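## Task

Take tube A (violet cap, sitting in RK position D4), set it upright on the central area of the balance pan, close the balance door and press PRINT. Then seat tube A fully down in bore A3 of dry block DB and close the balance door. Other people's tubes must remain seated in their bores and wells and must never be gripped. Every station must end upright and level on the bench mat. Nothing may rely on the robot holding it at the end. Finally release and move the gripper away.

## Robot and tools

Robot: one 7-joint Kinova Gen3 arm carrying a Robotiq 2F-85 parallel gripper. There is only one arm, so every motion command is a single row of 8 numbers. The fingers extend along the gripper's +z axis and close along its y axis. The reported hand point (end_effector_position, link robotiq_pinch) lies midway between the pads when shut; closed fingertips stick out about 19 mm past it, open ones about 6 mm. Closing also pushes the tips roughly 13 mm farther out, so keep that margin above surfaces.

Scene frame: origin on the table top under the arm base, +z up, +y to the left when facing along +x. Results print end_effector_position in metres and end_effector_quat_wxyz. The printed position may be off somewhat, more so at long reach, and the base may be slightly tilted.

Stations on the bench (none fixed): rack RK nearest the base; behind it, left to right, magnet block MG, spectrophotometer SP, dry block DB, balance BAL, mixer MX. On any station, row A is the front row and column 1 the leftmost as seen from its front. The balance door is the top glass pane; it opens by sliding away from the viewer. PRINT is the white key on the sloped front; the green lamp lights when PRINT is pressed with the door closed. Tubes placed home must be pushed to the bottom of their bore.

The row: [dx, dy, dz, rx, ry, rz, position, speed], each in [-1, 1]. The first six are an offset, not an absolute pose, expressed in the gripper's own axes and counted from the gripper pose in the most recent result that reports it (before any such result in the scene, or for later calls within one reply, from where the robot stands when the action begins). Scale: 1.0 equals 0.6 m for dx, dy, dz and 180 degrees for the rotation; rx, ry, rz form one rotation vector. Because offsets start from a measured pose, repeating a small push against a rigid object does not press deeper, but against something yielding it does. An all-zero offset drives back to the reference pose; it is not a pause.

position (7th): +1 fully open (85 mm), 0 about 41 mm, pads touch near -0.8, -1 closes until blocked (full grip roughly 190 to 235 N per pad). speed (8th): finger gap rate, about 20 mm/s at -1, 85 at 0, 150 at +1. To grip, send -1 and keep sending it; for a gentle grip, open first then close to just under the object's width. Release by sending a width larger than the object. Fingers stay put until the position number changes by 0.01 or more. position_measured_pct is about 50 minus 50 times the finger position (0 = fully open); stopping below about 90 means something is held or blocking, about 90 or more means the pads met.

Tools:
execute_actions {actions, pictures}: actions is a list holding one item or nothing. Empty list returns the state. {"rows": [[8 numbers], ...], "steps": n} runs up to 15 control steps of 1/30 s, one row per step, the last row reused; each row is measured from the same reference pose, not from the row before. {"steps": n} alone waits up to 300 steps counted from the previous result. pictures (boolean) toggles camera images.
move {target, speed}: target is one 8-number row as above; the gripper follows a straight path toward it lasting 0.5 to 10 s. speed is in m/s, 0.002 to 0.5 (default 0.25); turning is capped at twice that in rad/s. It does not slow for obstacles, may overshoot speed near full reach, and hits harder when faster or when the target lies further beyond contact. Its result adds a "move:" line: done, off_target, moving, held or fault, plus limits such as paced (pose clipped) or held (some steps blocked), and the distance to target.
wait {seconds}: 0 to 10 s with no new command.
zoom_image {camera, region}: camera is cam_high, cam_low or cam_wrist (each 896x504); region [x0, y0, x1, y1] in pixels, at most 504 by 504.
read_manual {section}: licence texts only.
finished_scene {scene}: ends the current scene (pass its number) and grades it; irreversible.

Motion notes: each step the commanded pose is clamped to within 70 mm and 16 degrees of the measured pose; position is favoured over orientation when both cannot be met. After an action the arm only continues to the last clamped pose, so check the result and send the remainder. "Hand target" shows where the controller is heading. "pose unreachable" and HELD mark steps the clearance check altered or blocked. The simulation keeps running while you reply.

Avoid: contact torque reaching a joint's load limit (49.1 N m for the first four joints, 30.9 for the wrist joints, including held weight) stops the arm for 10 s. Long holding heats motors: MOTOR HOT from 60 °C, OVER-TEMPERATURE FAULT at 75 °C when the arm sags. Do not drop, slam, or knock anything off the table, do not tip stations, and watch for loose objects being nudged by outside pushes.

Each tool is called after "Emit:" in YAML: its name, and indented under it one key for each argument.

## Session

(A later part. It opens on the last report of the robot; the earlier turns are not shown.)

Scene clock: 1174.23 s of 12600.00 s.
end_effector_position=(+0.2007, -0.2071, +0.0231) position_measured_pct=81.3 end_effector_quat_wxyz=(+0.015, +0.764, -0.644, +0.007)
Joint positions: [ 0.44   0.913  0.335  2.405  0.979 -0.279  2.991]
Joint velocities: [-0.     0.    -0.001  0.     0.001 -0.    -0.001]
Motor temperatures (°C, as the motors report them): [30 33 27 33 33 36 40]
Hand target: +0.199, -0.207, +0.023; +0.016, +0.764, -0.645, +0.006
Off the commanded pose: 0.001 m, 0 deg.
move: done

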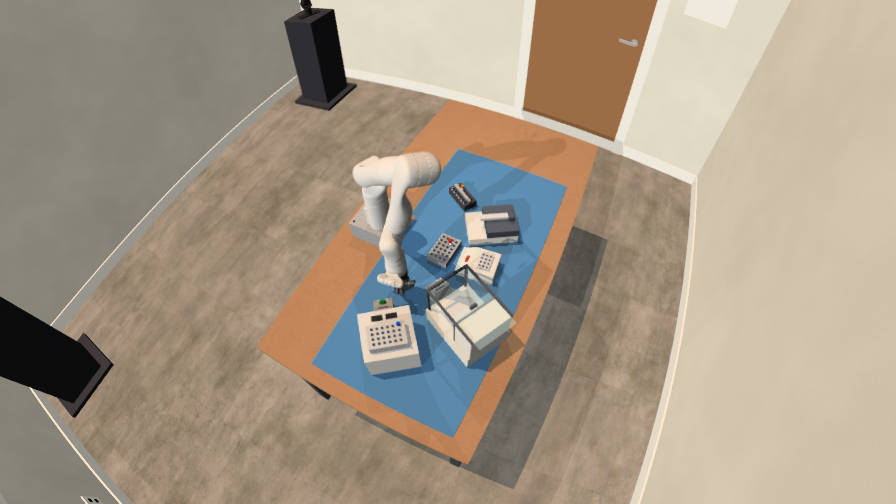

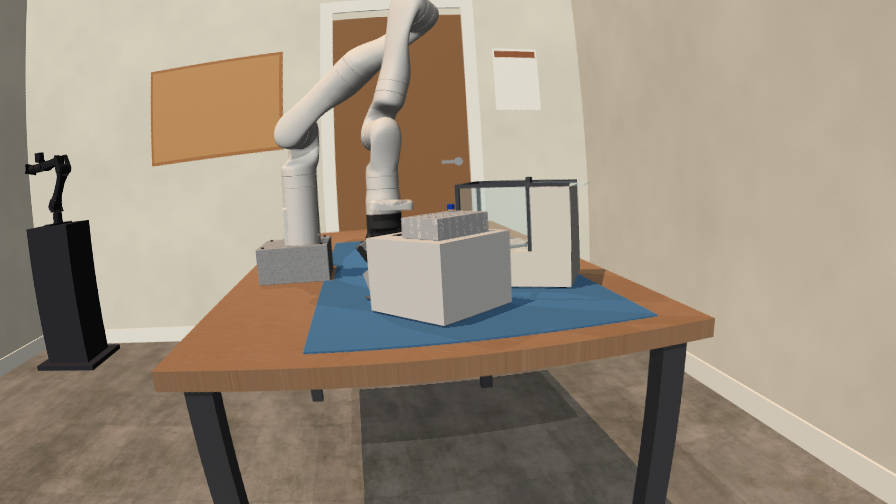

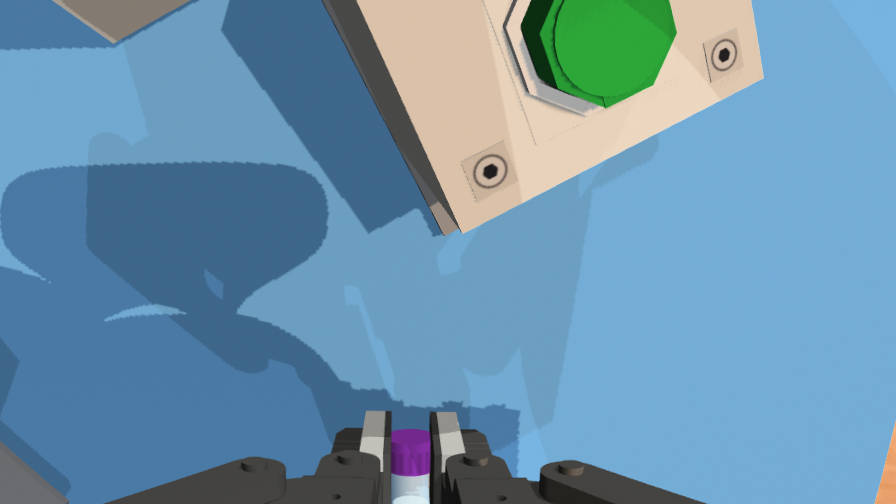

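Emit:
move:
  target: [-0.11,0,-0.006,0,0,0,-0.7,0]
  speed: 0.04

Emit:
move:
  target: [0,0,0.005,0,0,0,-0.7,0]
  speed: 0.005

Emit:
move:
  target: [0,0,0,0,0,0,-0.2,-0.5]
  speed: 0.005

Scene clock: 1181.83 s of 12600.00 s.
end_effector_position=(+0.1893, -0.1425, +0.0248) position_measured_pct=81.3 end_effector_quat_wxyz=(+0.015, +0.764, -0.645, +0.007)
Joint positions: [ 0.197  0.981  0.423  2.567  0.737 -0.477  3.066]
Joint velocities: [-0.01   0.004  0.003  0.004 -0.01  -0.006  0.004]
Motor temperatures (°C, as the motors report them): [30 33 27 33 33 36 40]
Hand target: +0.189, -0.142, +0.025; +0.015, +0.764, -0.645, +0.007
Off the commanded pose: 0.001 m, 0 deg.
move: done

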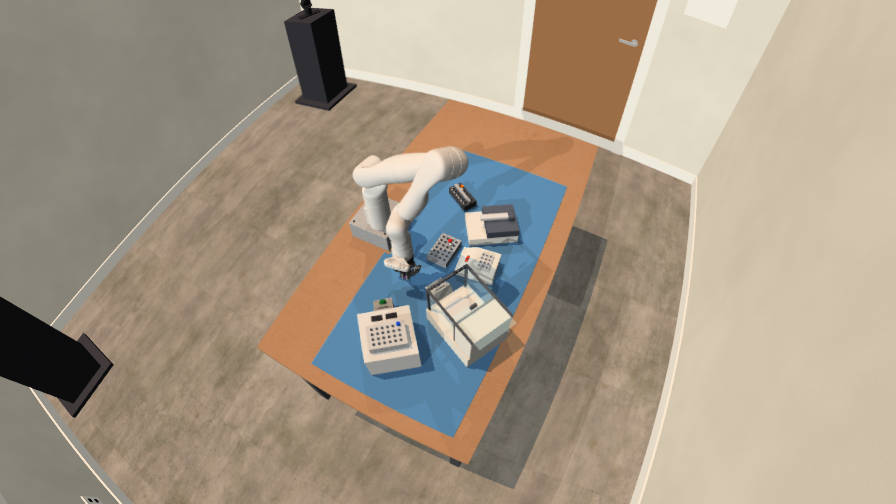

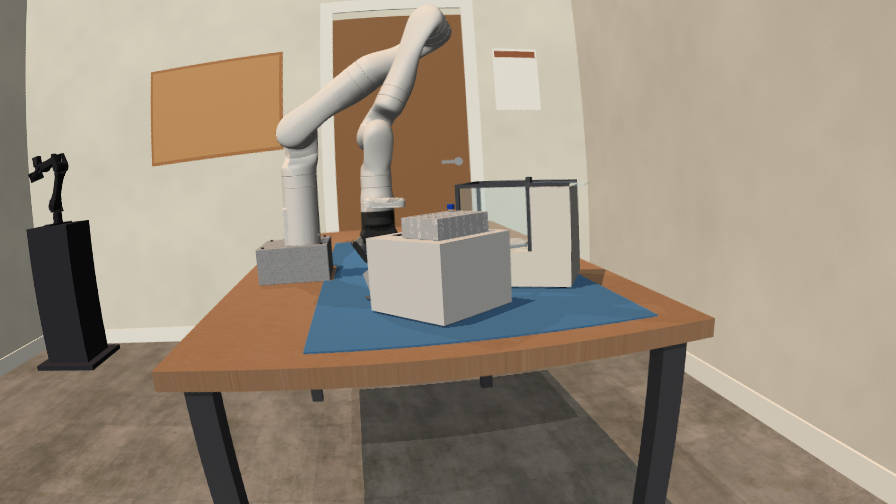

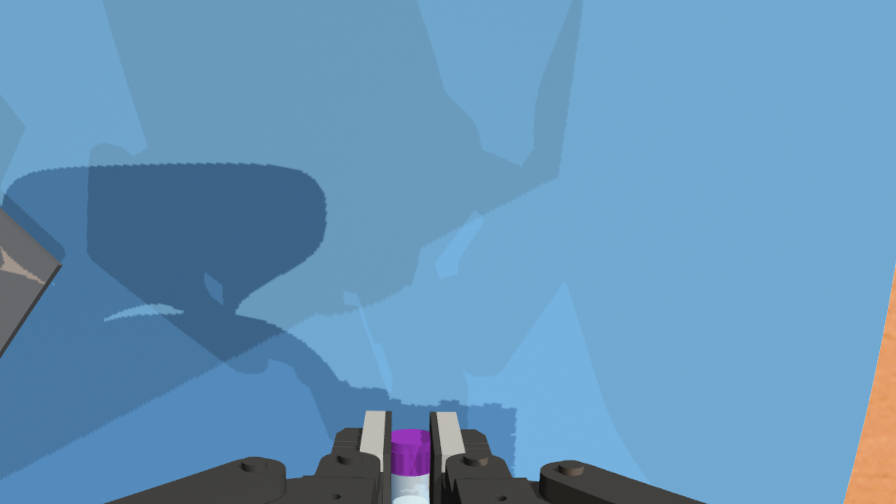

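Scene clock: 1182.67 s of 12600.00 s.
end_effector_position=(+0.1893, -0.1425, +0.0229) position_measured_pct=81.3 end_effector_quat_wxyz=(+0.015, +0.764, -0.645, +0.008)
Joint positions: [ 0.195  0.991  0.425  2.567  0.731 -0.489  3.07 ]
Joint velocities: [-0.001  0.001  0.002 -0.001 -0.    -0.003  0.001]
Motor temperatures (°C, as the motors report them): [30 33 27 33 33 36 40]
Hand target: +0.189, -0.143, +0.022; +0.015, +0.764, -0.645, +0.007
Off the commanded pose: 0.001 m, 0 deg.
move: done

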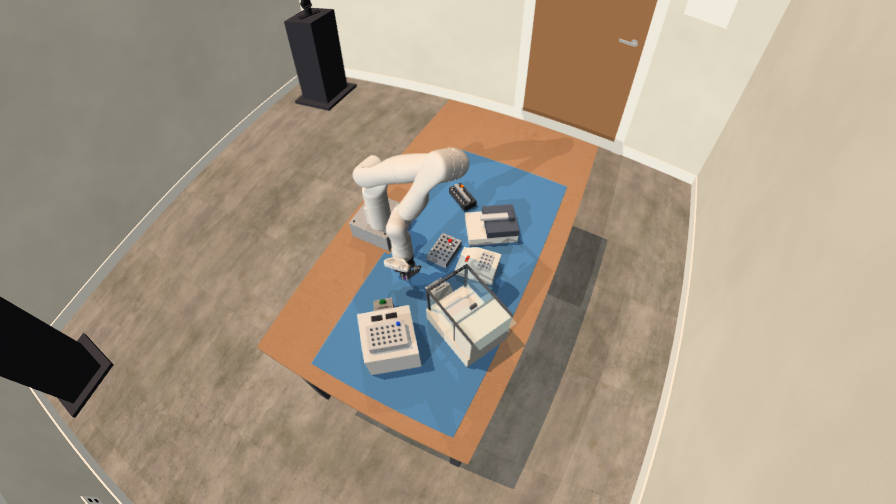

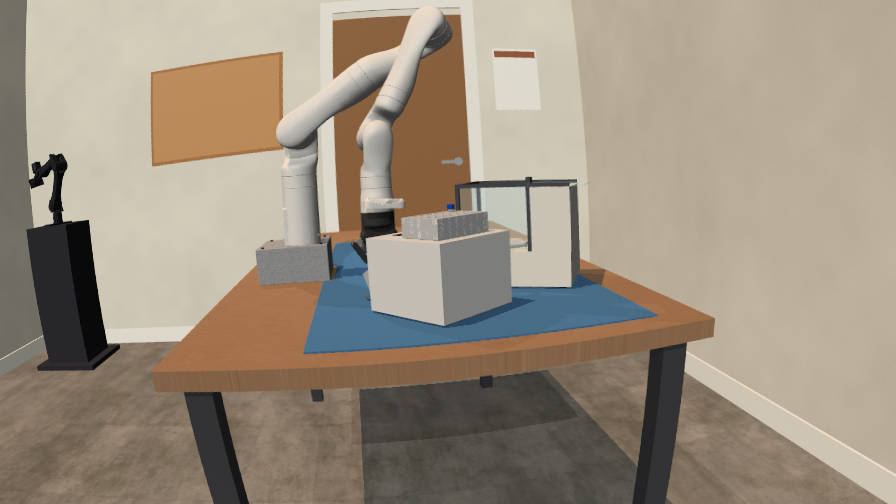

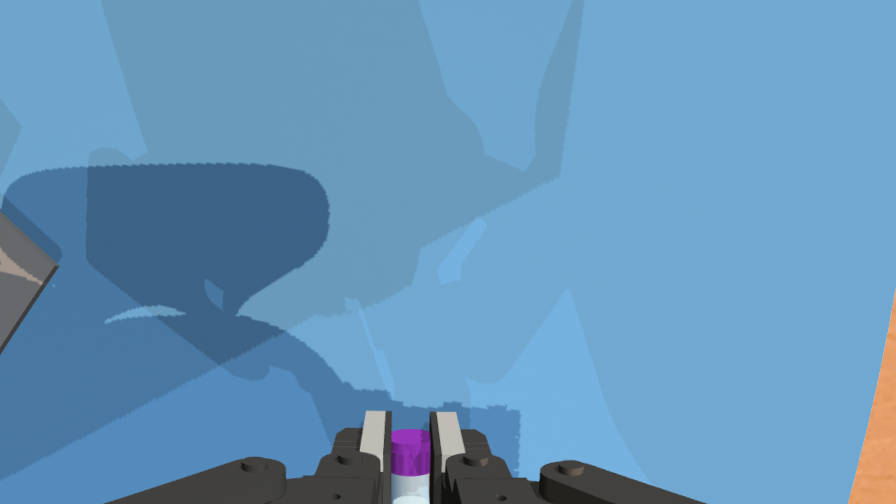

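Scene clock: 1183.40 s of 12600.00 s.
end_effector_position=(+0.1893, -0.1425, +0.0229) position_measured_pct=59.9 end_effector_quat_wxyz=(+0.015, +0.764, -0.645, +0.008)
Joint positions: [ 0.195  0.991  0.425  2.567  0.73  -0.489  3.07 ]
Joint velocities: [-0.    -0.    -0.001  0.     0.    -0.001 -0.001]
Motor temperatures (°C, as the motors report them): [30 33 27 33 33 36 40]
Hand target: +0.189, -0.143, +0.023; +0.015, +0.764, -0.645, +0.008
Off the commanded pose: 0.000 m, 0 deg.
move: done

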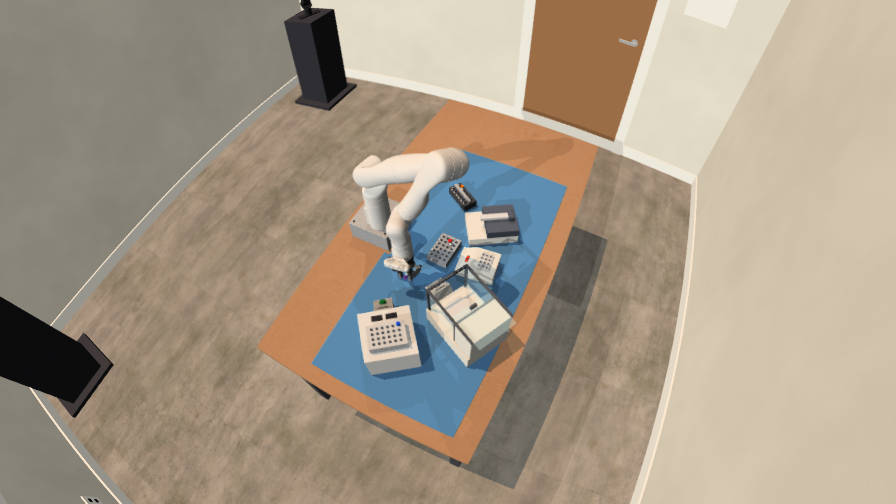

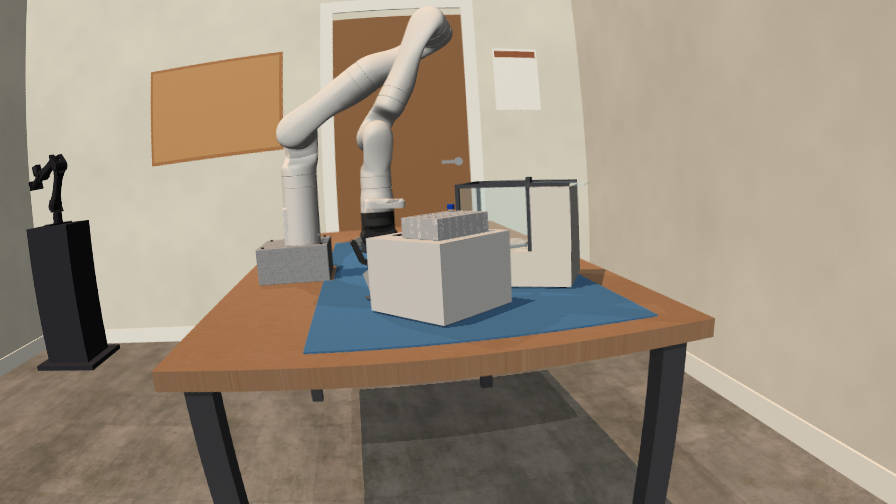

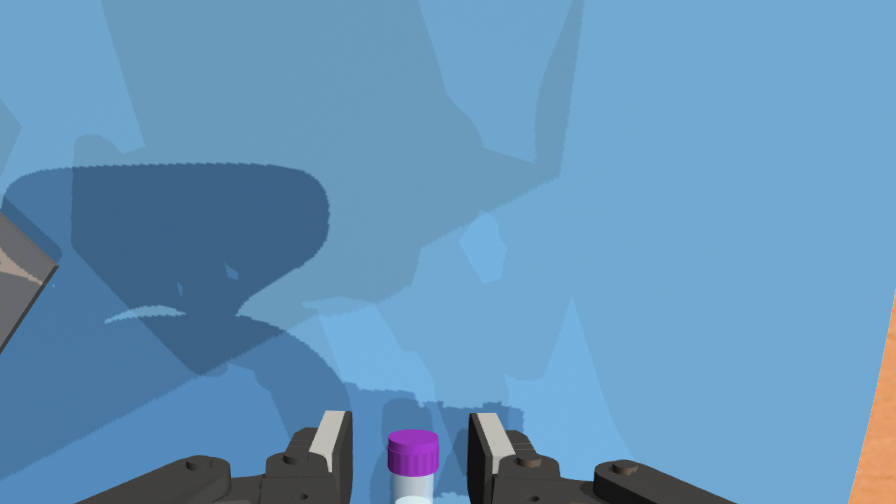

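Emit:
move:
  target: [0.0035,0,-0.004,0,-0.167,0,-0.2,0]
  speed: 0.03

Scene clock: 1206.10 s of 12600.00 s.
end_effector_position=(+0.1896, -0.1439, +0.0254) position_measured_pct=59.9 end_effector_quat_wxyz=(-0.152, +0.741, -0.626, -0.192)
Joint positions: [ 1.415  1.142 -0.782  2.106  0.745  0.703  3.423]
Joint velocities: [ 0.005  0.005 -0.003 -0.006 -0.005  0.006  0.007]
Motor temperatures (°C, as the motors report them): [30 33 27 33 33 36 40]
Hand target: +0.190, -0.144, +0.025; -0.152, +0.740, -0.626, -0.192
Off the commanded pose: 0.001 m, 0 deg.
move: done

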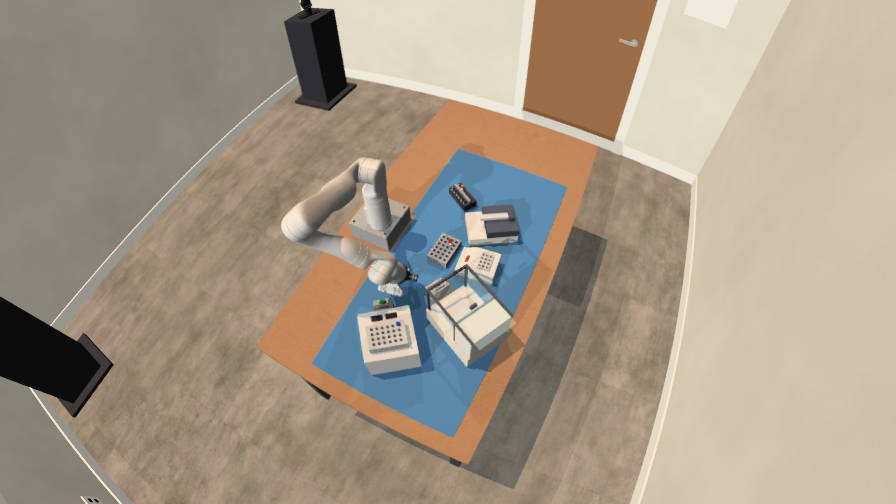

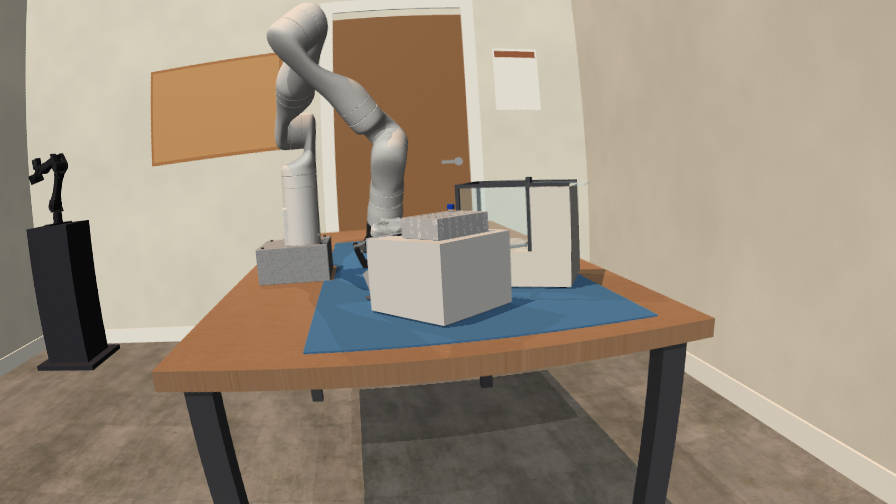

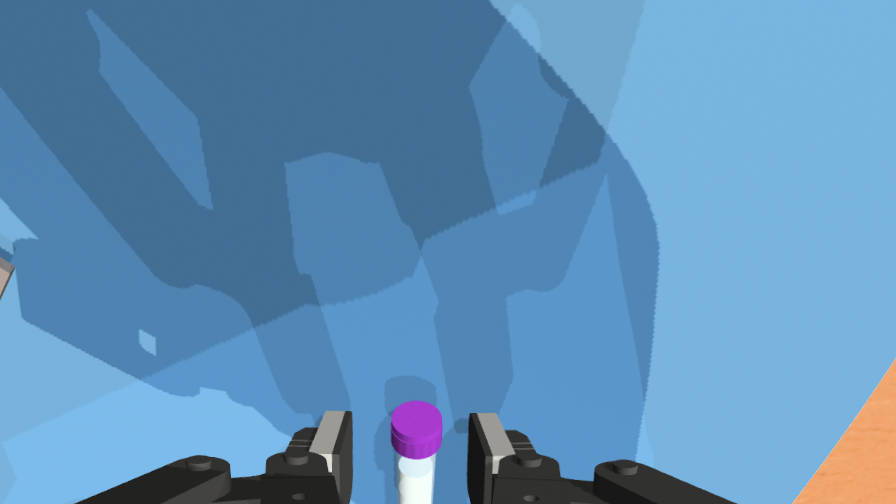

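Emit:
move:
  target: [0,0,0,0,0,0,-0.72,-0.5]
  speed: 0.005

Scene clock: 1209.83 s of 12600.00 s.
end_effector_position=(+0.1896, -0.1439, +0.0254) position_measured_pct=81.7 end_effector_quat_wxyz=(-0.152, +0.741, -0.626, -0.192)
Joint positions: [ 1.415  1.142 -0.782  2.106  0.745  0.703  3.423]
Joint velocities: [-0.    -0.     0.001  0.002 -0.    -0.001  0.   ]
Motor temperatures (°C, as the motors report them): [30 33 27 33 33 36 40]
Hand target: +0.190, -0.144, +0.025; -0.152, +0.741, -0.626, -0.192
Off the commanded pose: 0.000 m, 0 deg.
move: done

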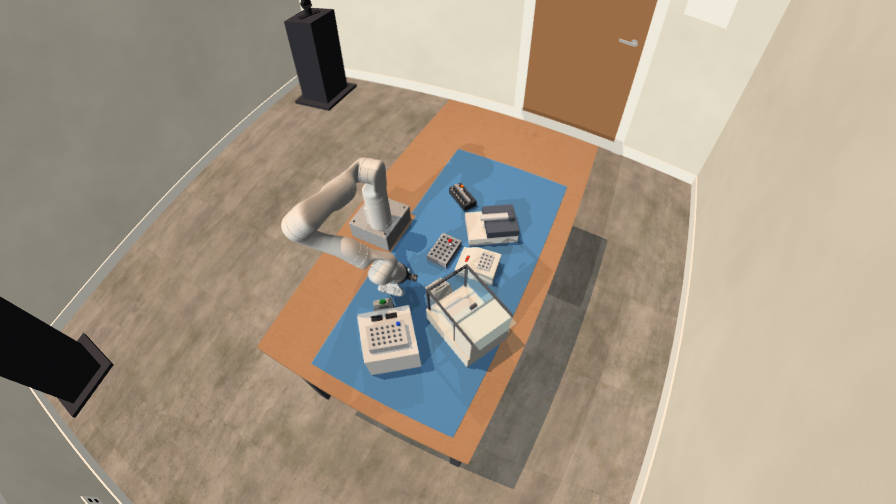

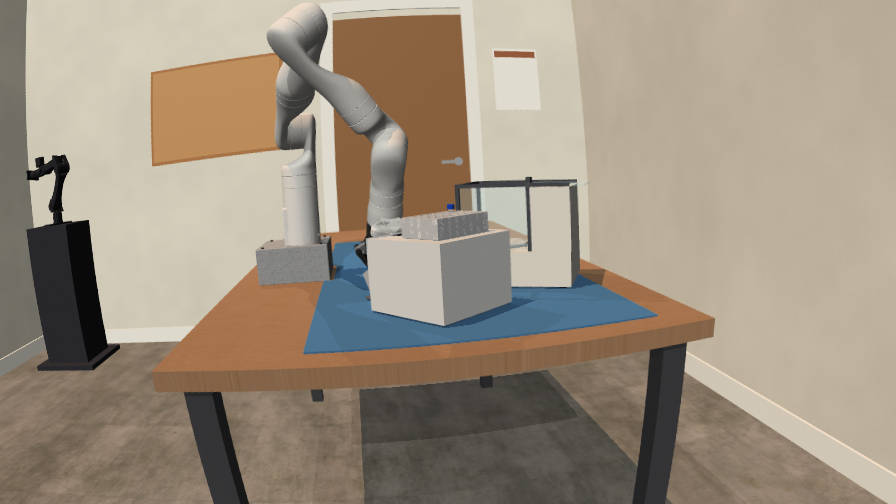

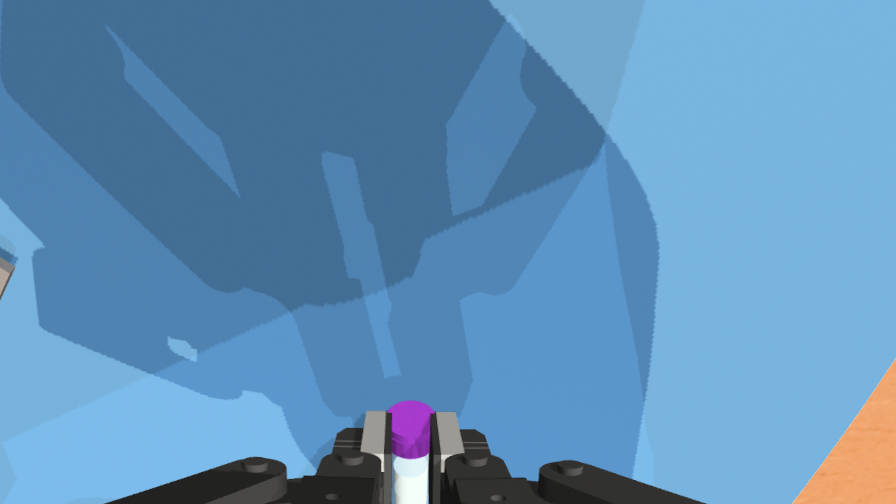

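Emit:
move:
  target: [-0.079,0,-0.147,0,0,0,-0.72,0]
  speed: 0.08

Emit:
move:
  target: [0,0,0,0,0.495,0,-0.72,0]
  speed: 0.12

Scene clock: 1219.03 s of 12600.00 s.
end_effector_position=(+0.1907, -0.1434, +0.1252) position_measured_pct=81.7 end_effector_quat_wxyz=(-0.152, +0.741, -0.625, -0.192)
Joint positions: [ 1.523  0.934 -0.988  2.122  0.53   0.9    3.494]
Joint velocities: [ 0.005 -0.006 -0.003 -0.001 -0.001  0.003  0.   ]
Motor temperatures (°C, as the motors report them): [30 33 27 33 33 36 40]
Hand target: +0.191, -0.144, +0.125; -0.152, +0.741, -0.626, -0.192
Off the commanded pose: 0.001 m, 0 deg.
move: done

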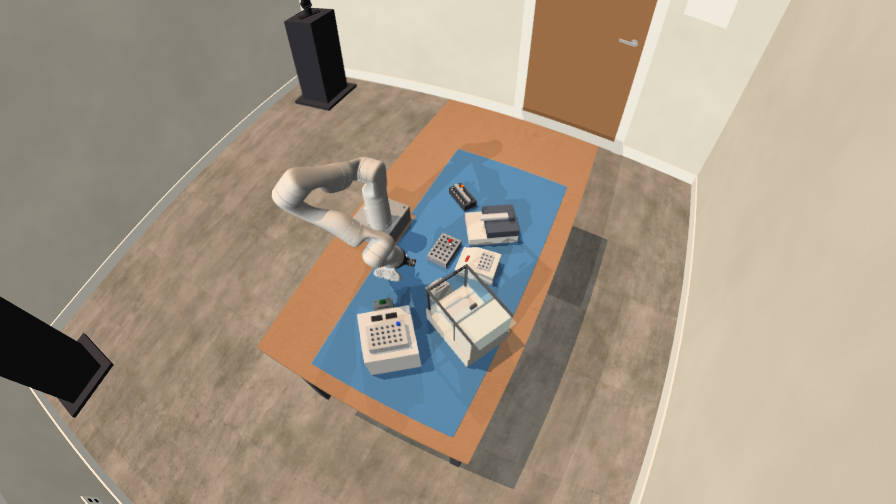

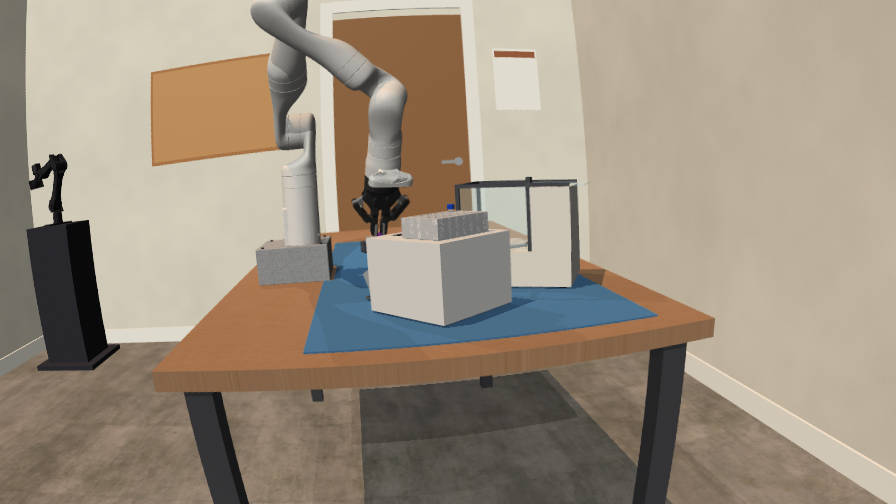

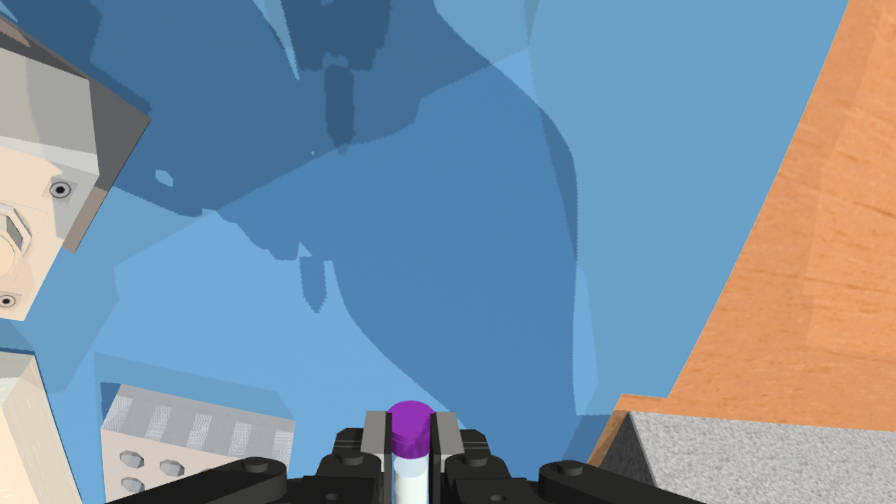

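Scene clock: 1225.87 s of 12600.00 s.
end_effector_position=(+0.1930, -0.1448, +0.1259) position_measured_pct=81.7 end_effector_quat_wxyz=(+0.339, +0.655, -0.554, +0.385)
Joint positions: [-0.154  1.419 -0.806  2.582  1.254  1.664  0.68 ]
Joint velocities: [ 0.05   0.07  -0.087 -0.001 -0.024  0.116 -0.039]
Motor temperatures (°C, as the motors report them): [30 33 27 33 33 36 40]
Hand target: +0.193, -0.145, +0.126; +0.339, +0.656, -0.554, +0.386
Off the commanded pose: 0.003 m, 1 deg.
joint sent to its limit — the command would take joint 4 (elbow) past its upper limit, so that joint was sent only as far as its limit.
move: done

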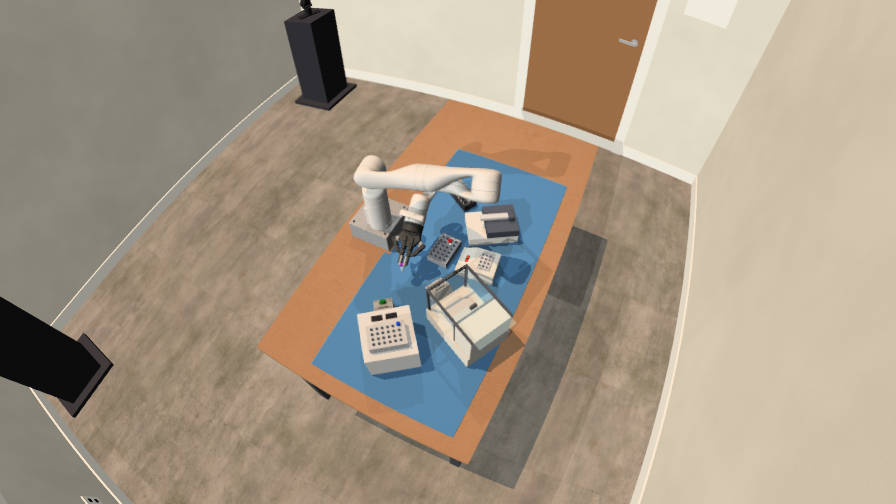

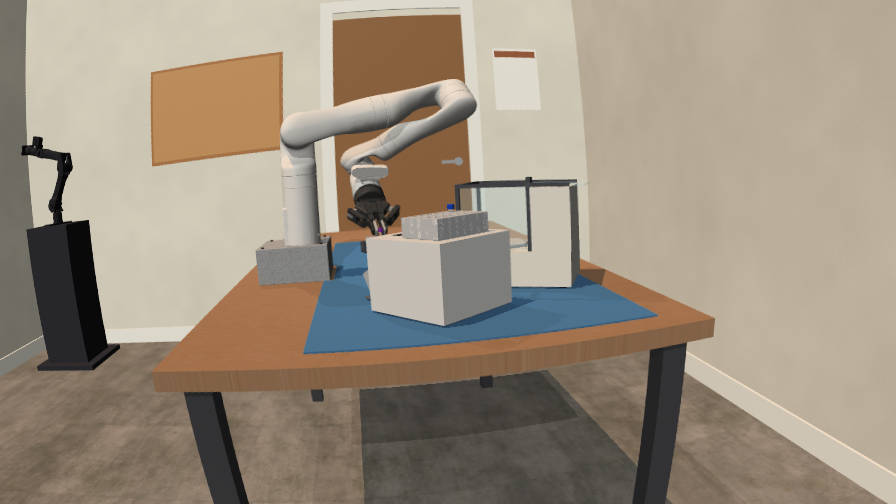

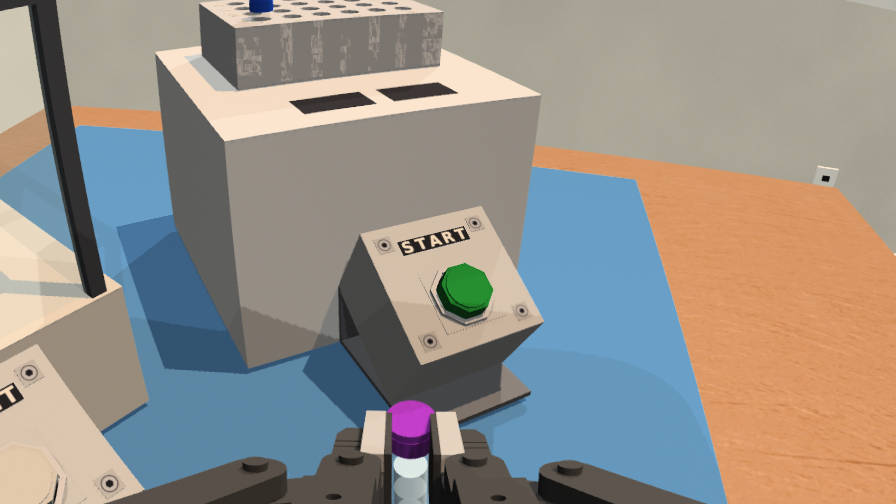

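Emit:
execute_actions:
  actions: []
  pictures: false

Scene clock: 1228.90 s of 12600.00 s.
end_effector_position=(+0.1930, -0.1446, +0.1258) position_measured_pct=81.7 end_effector_quat_wxyz=(+0.339, +0.656, -0.554, +0.386)
Joint positions: [-0.15   1.426 -0.815  2.582  1.252  1.676  0.676]
Joint velocities: [-0.    -0.    -0.    -0.001  0.002  0.002 -0.001]
Motor temperatures (°C, as the motors report them): [30 33 27 33 33 36 40]
Hand target: +0.193, -0.145, +0.126; +0.339, +0.656, -0.554, +0.386
Off the commanded pose: 0.003 m, 1 deg.
Steps of this call (steps 1 to 91: nothing new was sent). Readings (end_effector_position | what the end effector reports):
1: (+0.1930, -0.1448, +0.1259) | position_measured_pct=81.7
2: (+0.1931, -0.1446, +0.1259) | position_measured_pct=81.7
4: (+0.1932, -0.1445, +0.1259) | position_measured_pct=81.7
8: (+0.1931, -0.1446, +0.1258) | position_measured_pct=81.7
91: the state above

Emit:
move:
  target: [-0.0413,-0.0923,0.0963,0,0,0,-0.72,0]
  speed: 0.06

Scene clock: 1238.73 s of 12600.00 s.
end_effector_position=(+0.2524, -0.1744, +0.0755) position_measured_pct=81.7 end_effector_quat_wxyz=(+0.339, +0.656, -0.553, +0.385)
Joint positions: [ 0.044  1.443 -0.643  2.407  1.542  1.729  0.963]
Joint velocities: [ 0.005 -0.     0.004 -0.004  0.004 -0.004  0.005]
Motor temperatures (°C, as the motors report them): [30 33 27 33 33 36 40]
Hand target: +0.252, -0.175, +0.075; +0.339, +0.656, -0.554, +0.385
Off the commanded pose: 0.001 m, 0 deg.
move: done

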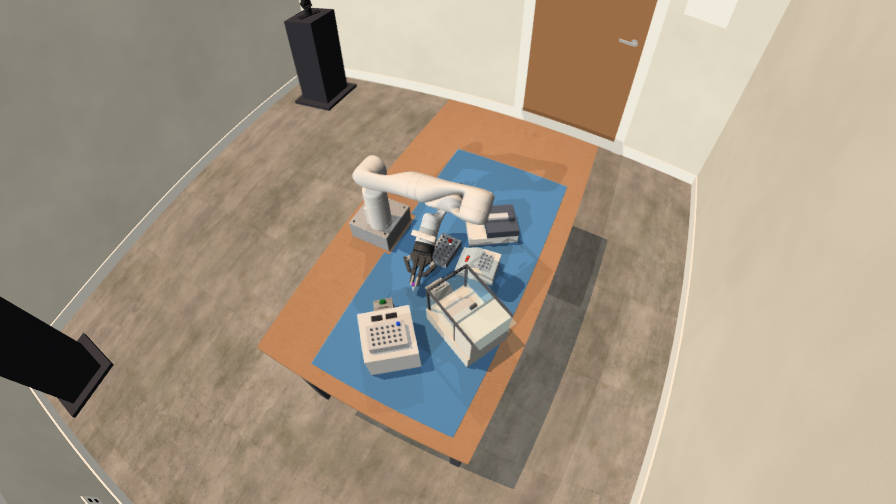

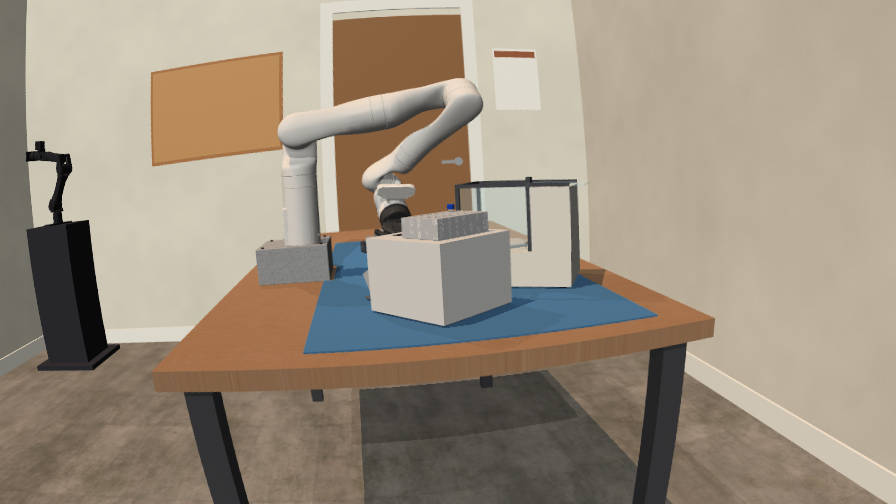

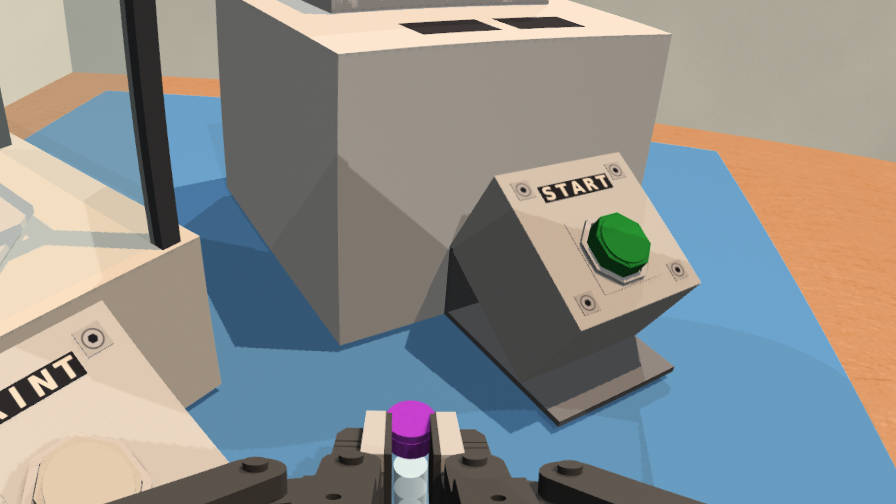

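Emit:
move:
  target: [-0.0368,0,0.0198,0,0,0,-0.72,0]
  speed: 0.02

Emit:
move:
  target: [-0.0074,0,0.004,0,0,0,-0.72,0]
  speed: 0.003

Scene clock: 1245.57 s of 12600.00 s.
end_effector_position=(+0.2520, -0.1744, +0.0506) position_measured_pct=81.7 end_effector_quat_wxyz=(+0.339, +0.656, -0.554, +0.385)
Joint positions: [ 0.04   1.508 -0.607  2.364  1.591  1.731  0.951]
Joint velocities: [-0.001  0.005  0.002 -0.002  0.003 -0.001 -0.   ]
Motor temperatures (°C, as the motors report them): [30 33 27 33 33 36 40]
Hand target: +0.252, -0.174, +0.050; +0.339, +0.656, -0.554, +0.385
Off the commanded pose: 0.000 m, 0 deg.
move: done

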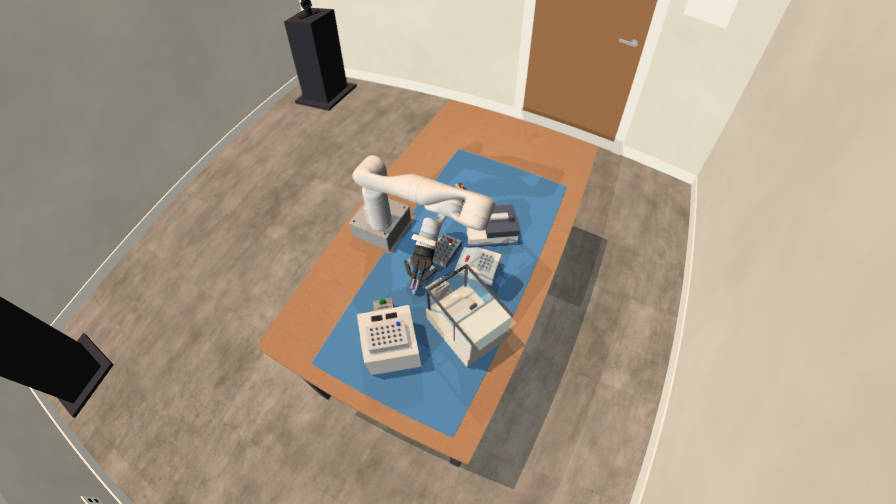

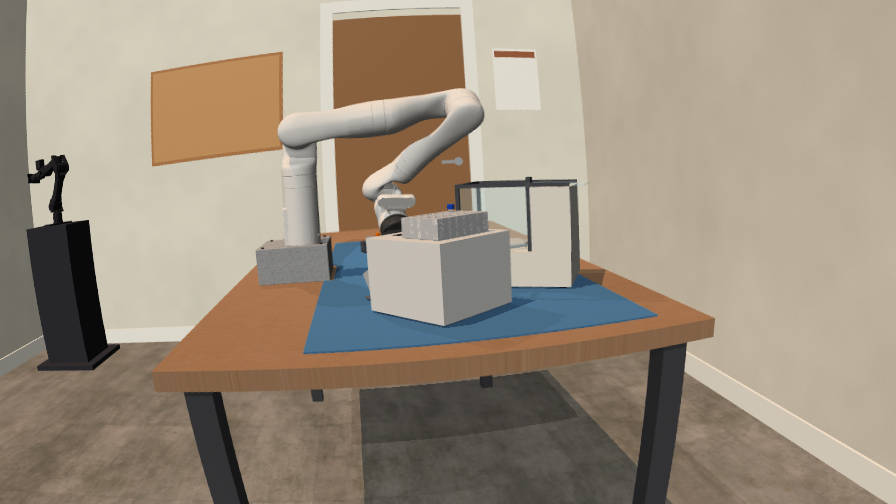

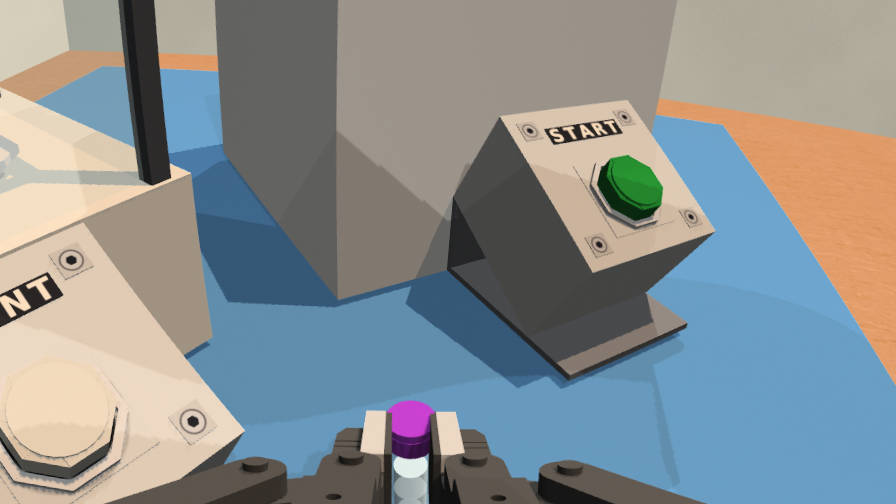

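Scene clock: 1247.47 s of 12600.00 s.
end_effector_position=(+0.2521, -0.1751, +0.0470) position_measured_pct=81.7 end_effector_quat_wxyz=(+0.340, +0.655, -0.553, +0.387)
Joint positions: [ 0.04   1.52  -0.601  2.356  1.598  1.734  0.95 ]
Joint velocities: [0.002 0.002 0.001 0.001 0.    0.003 0.001]
Motor temperatures (°C, as the motors report them): [30 33 27 33 33 36 40]
Hand target: +0.252, -0.174, +0.046; +0.339, +0.656, -0.554, +0.385
Off the commanded pose: 0.002 m, 0 deg.
move: done

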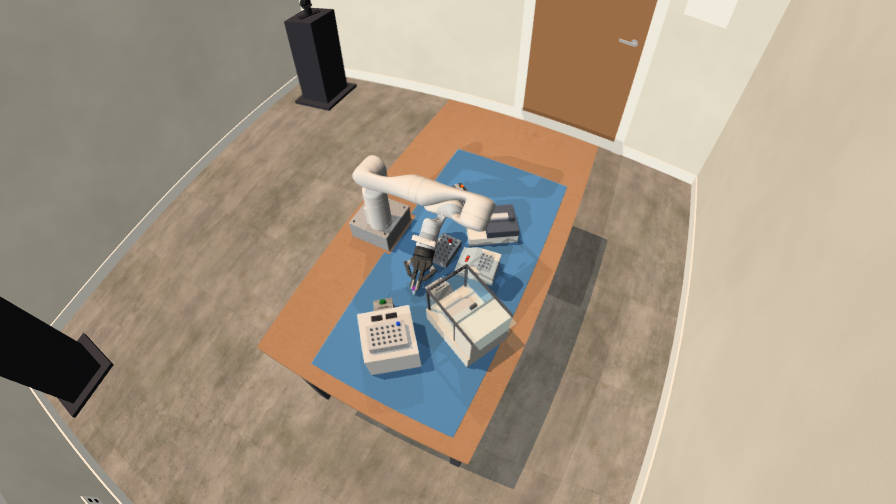

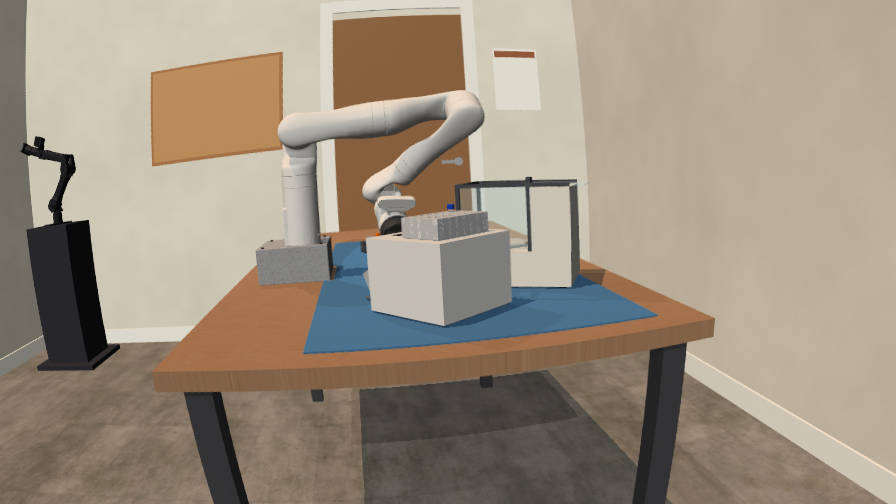

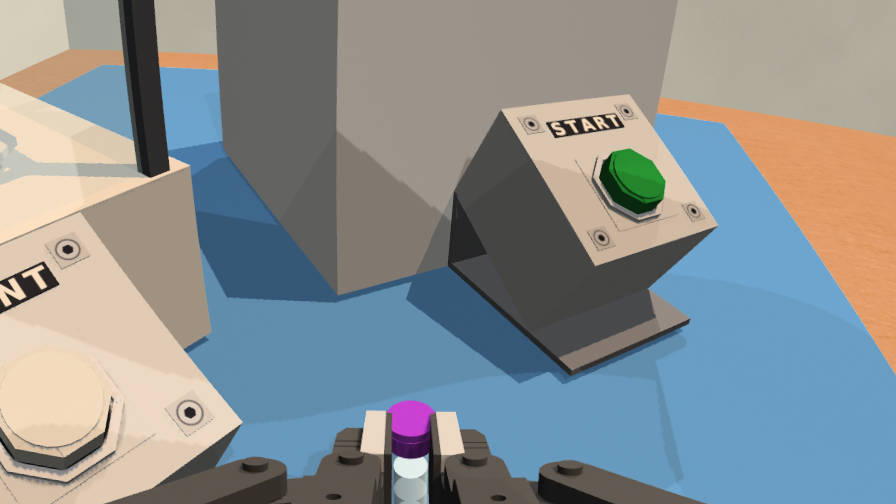

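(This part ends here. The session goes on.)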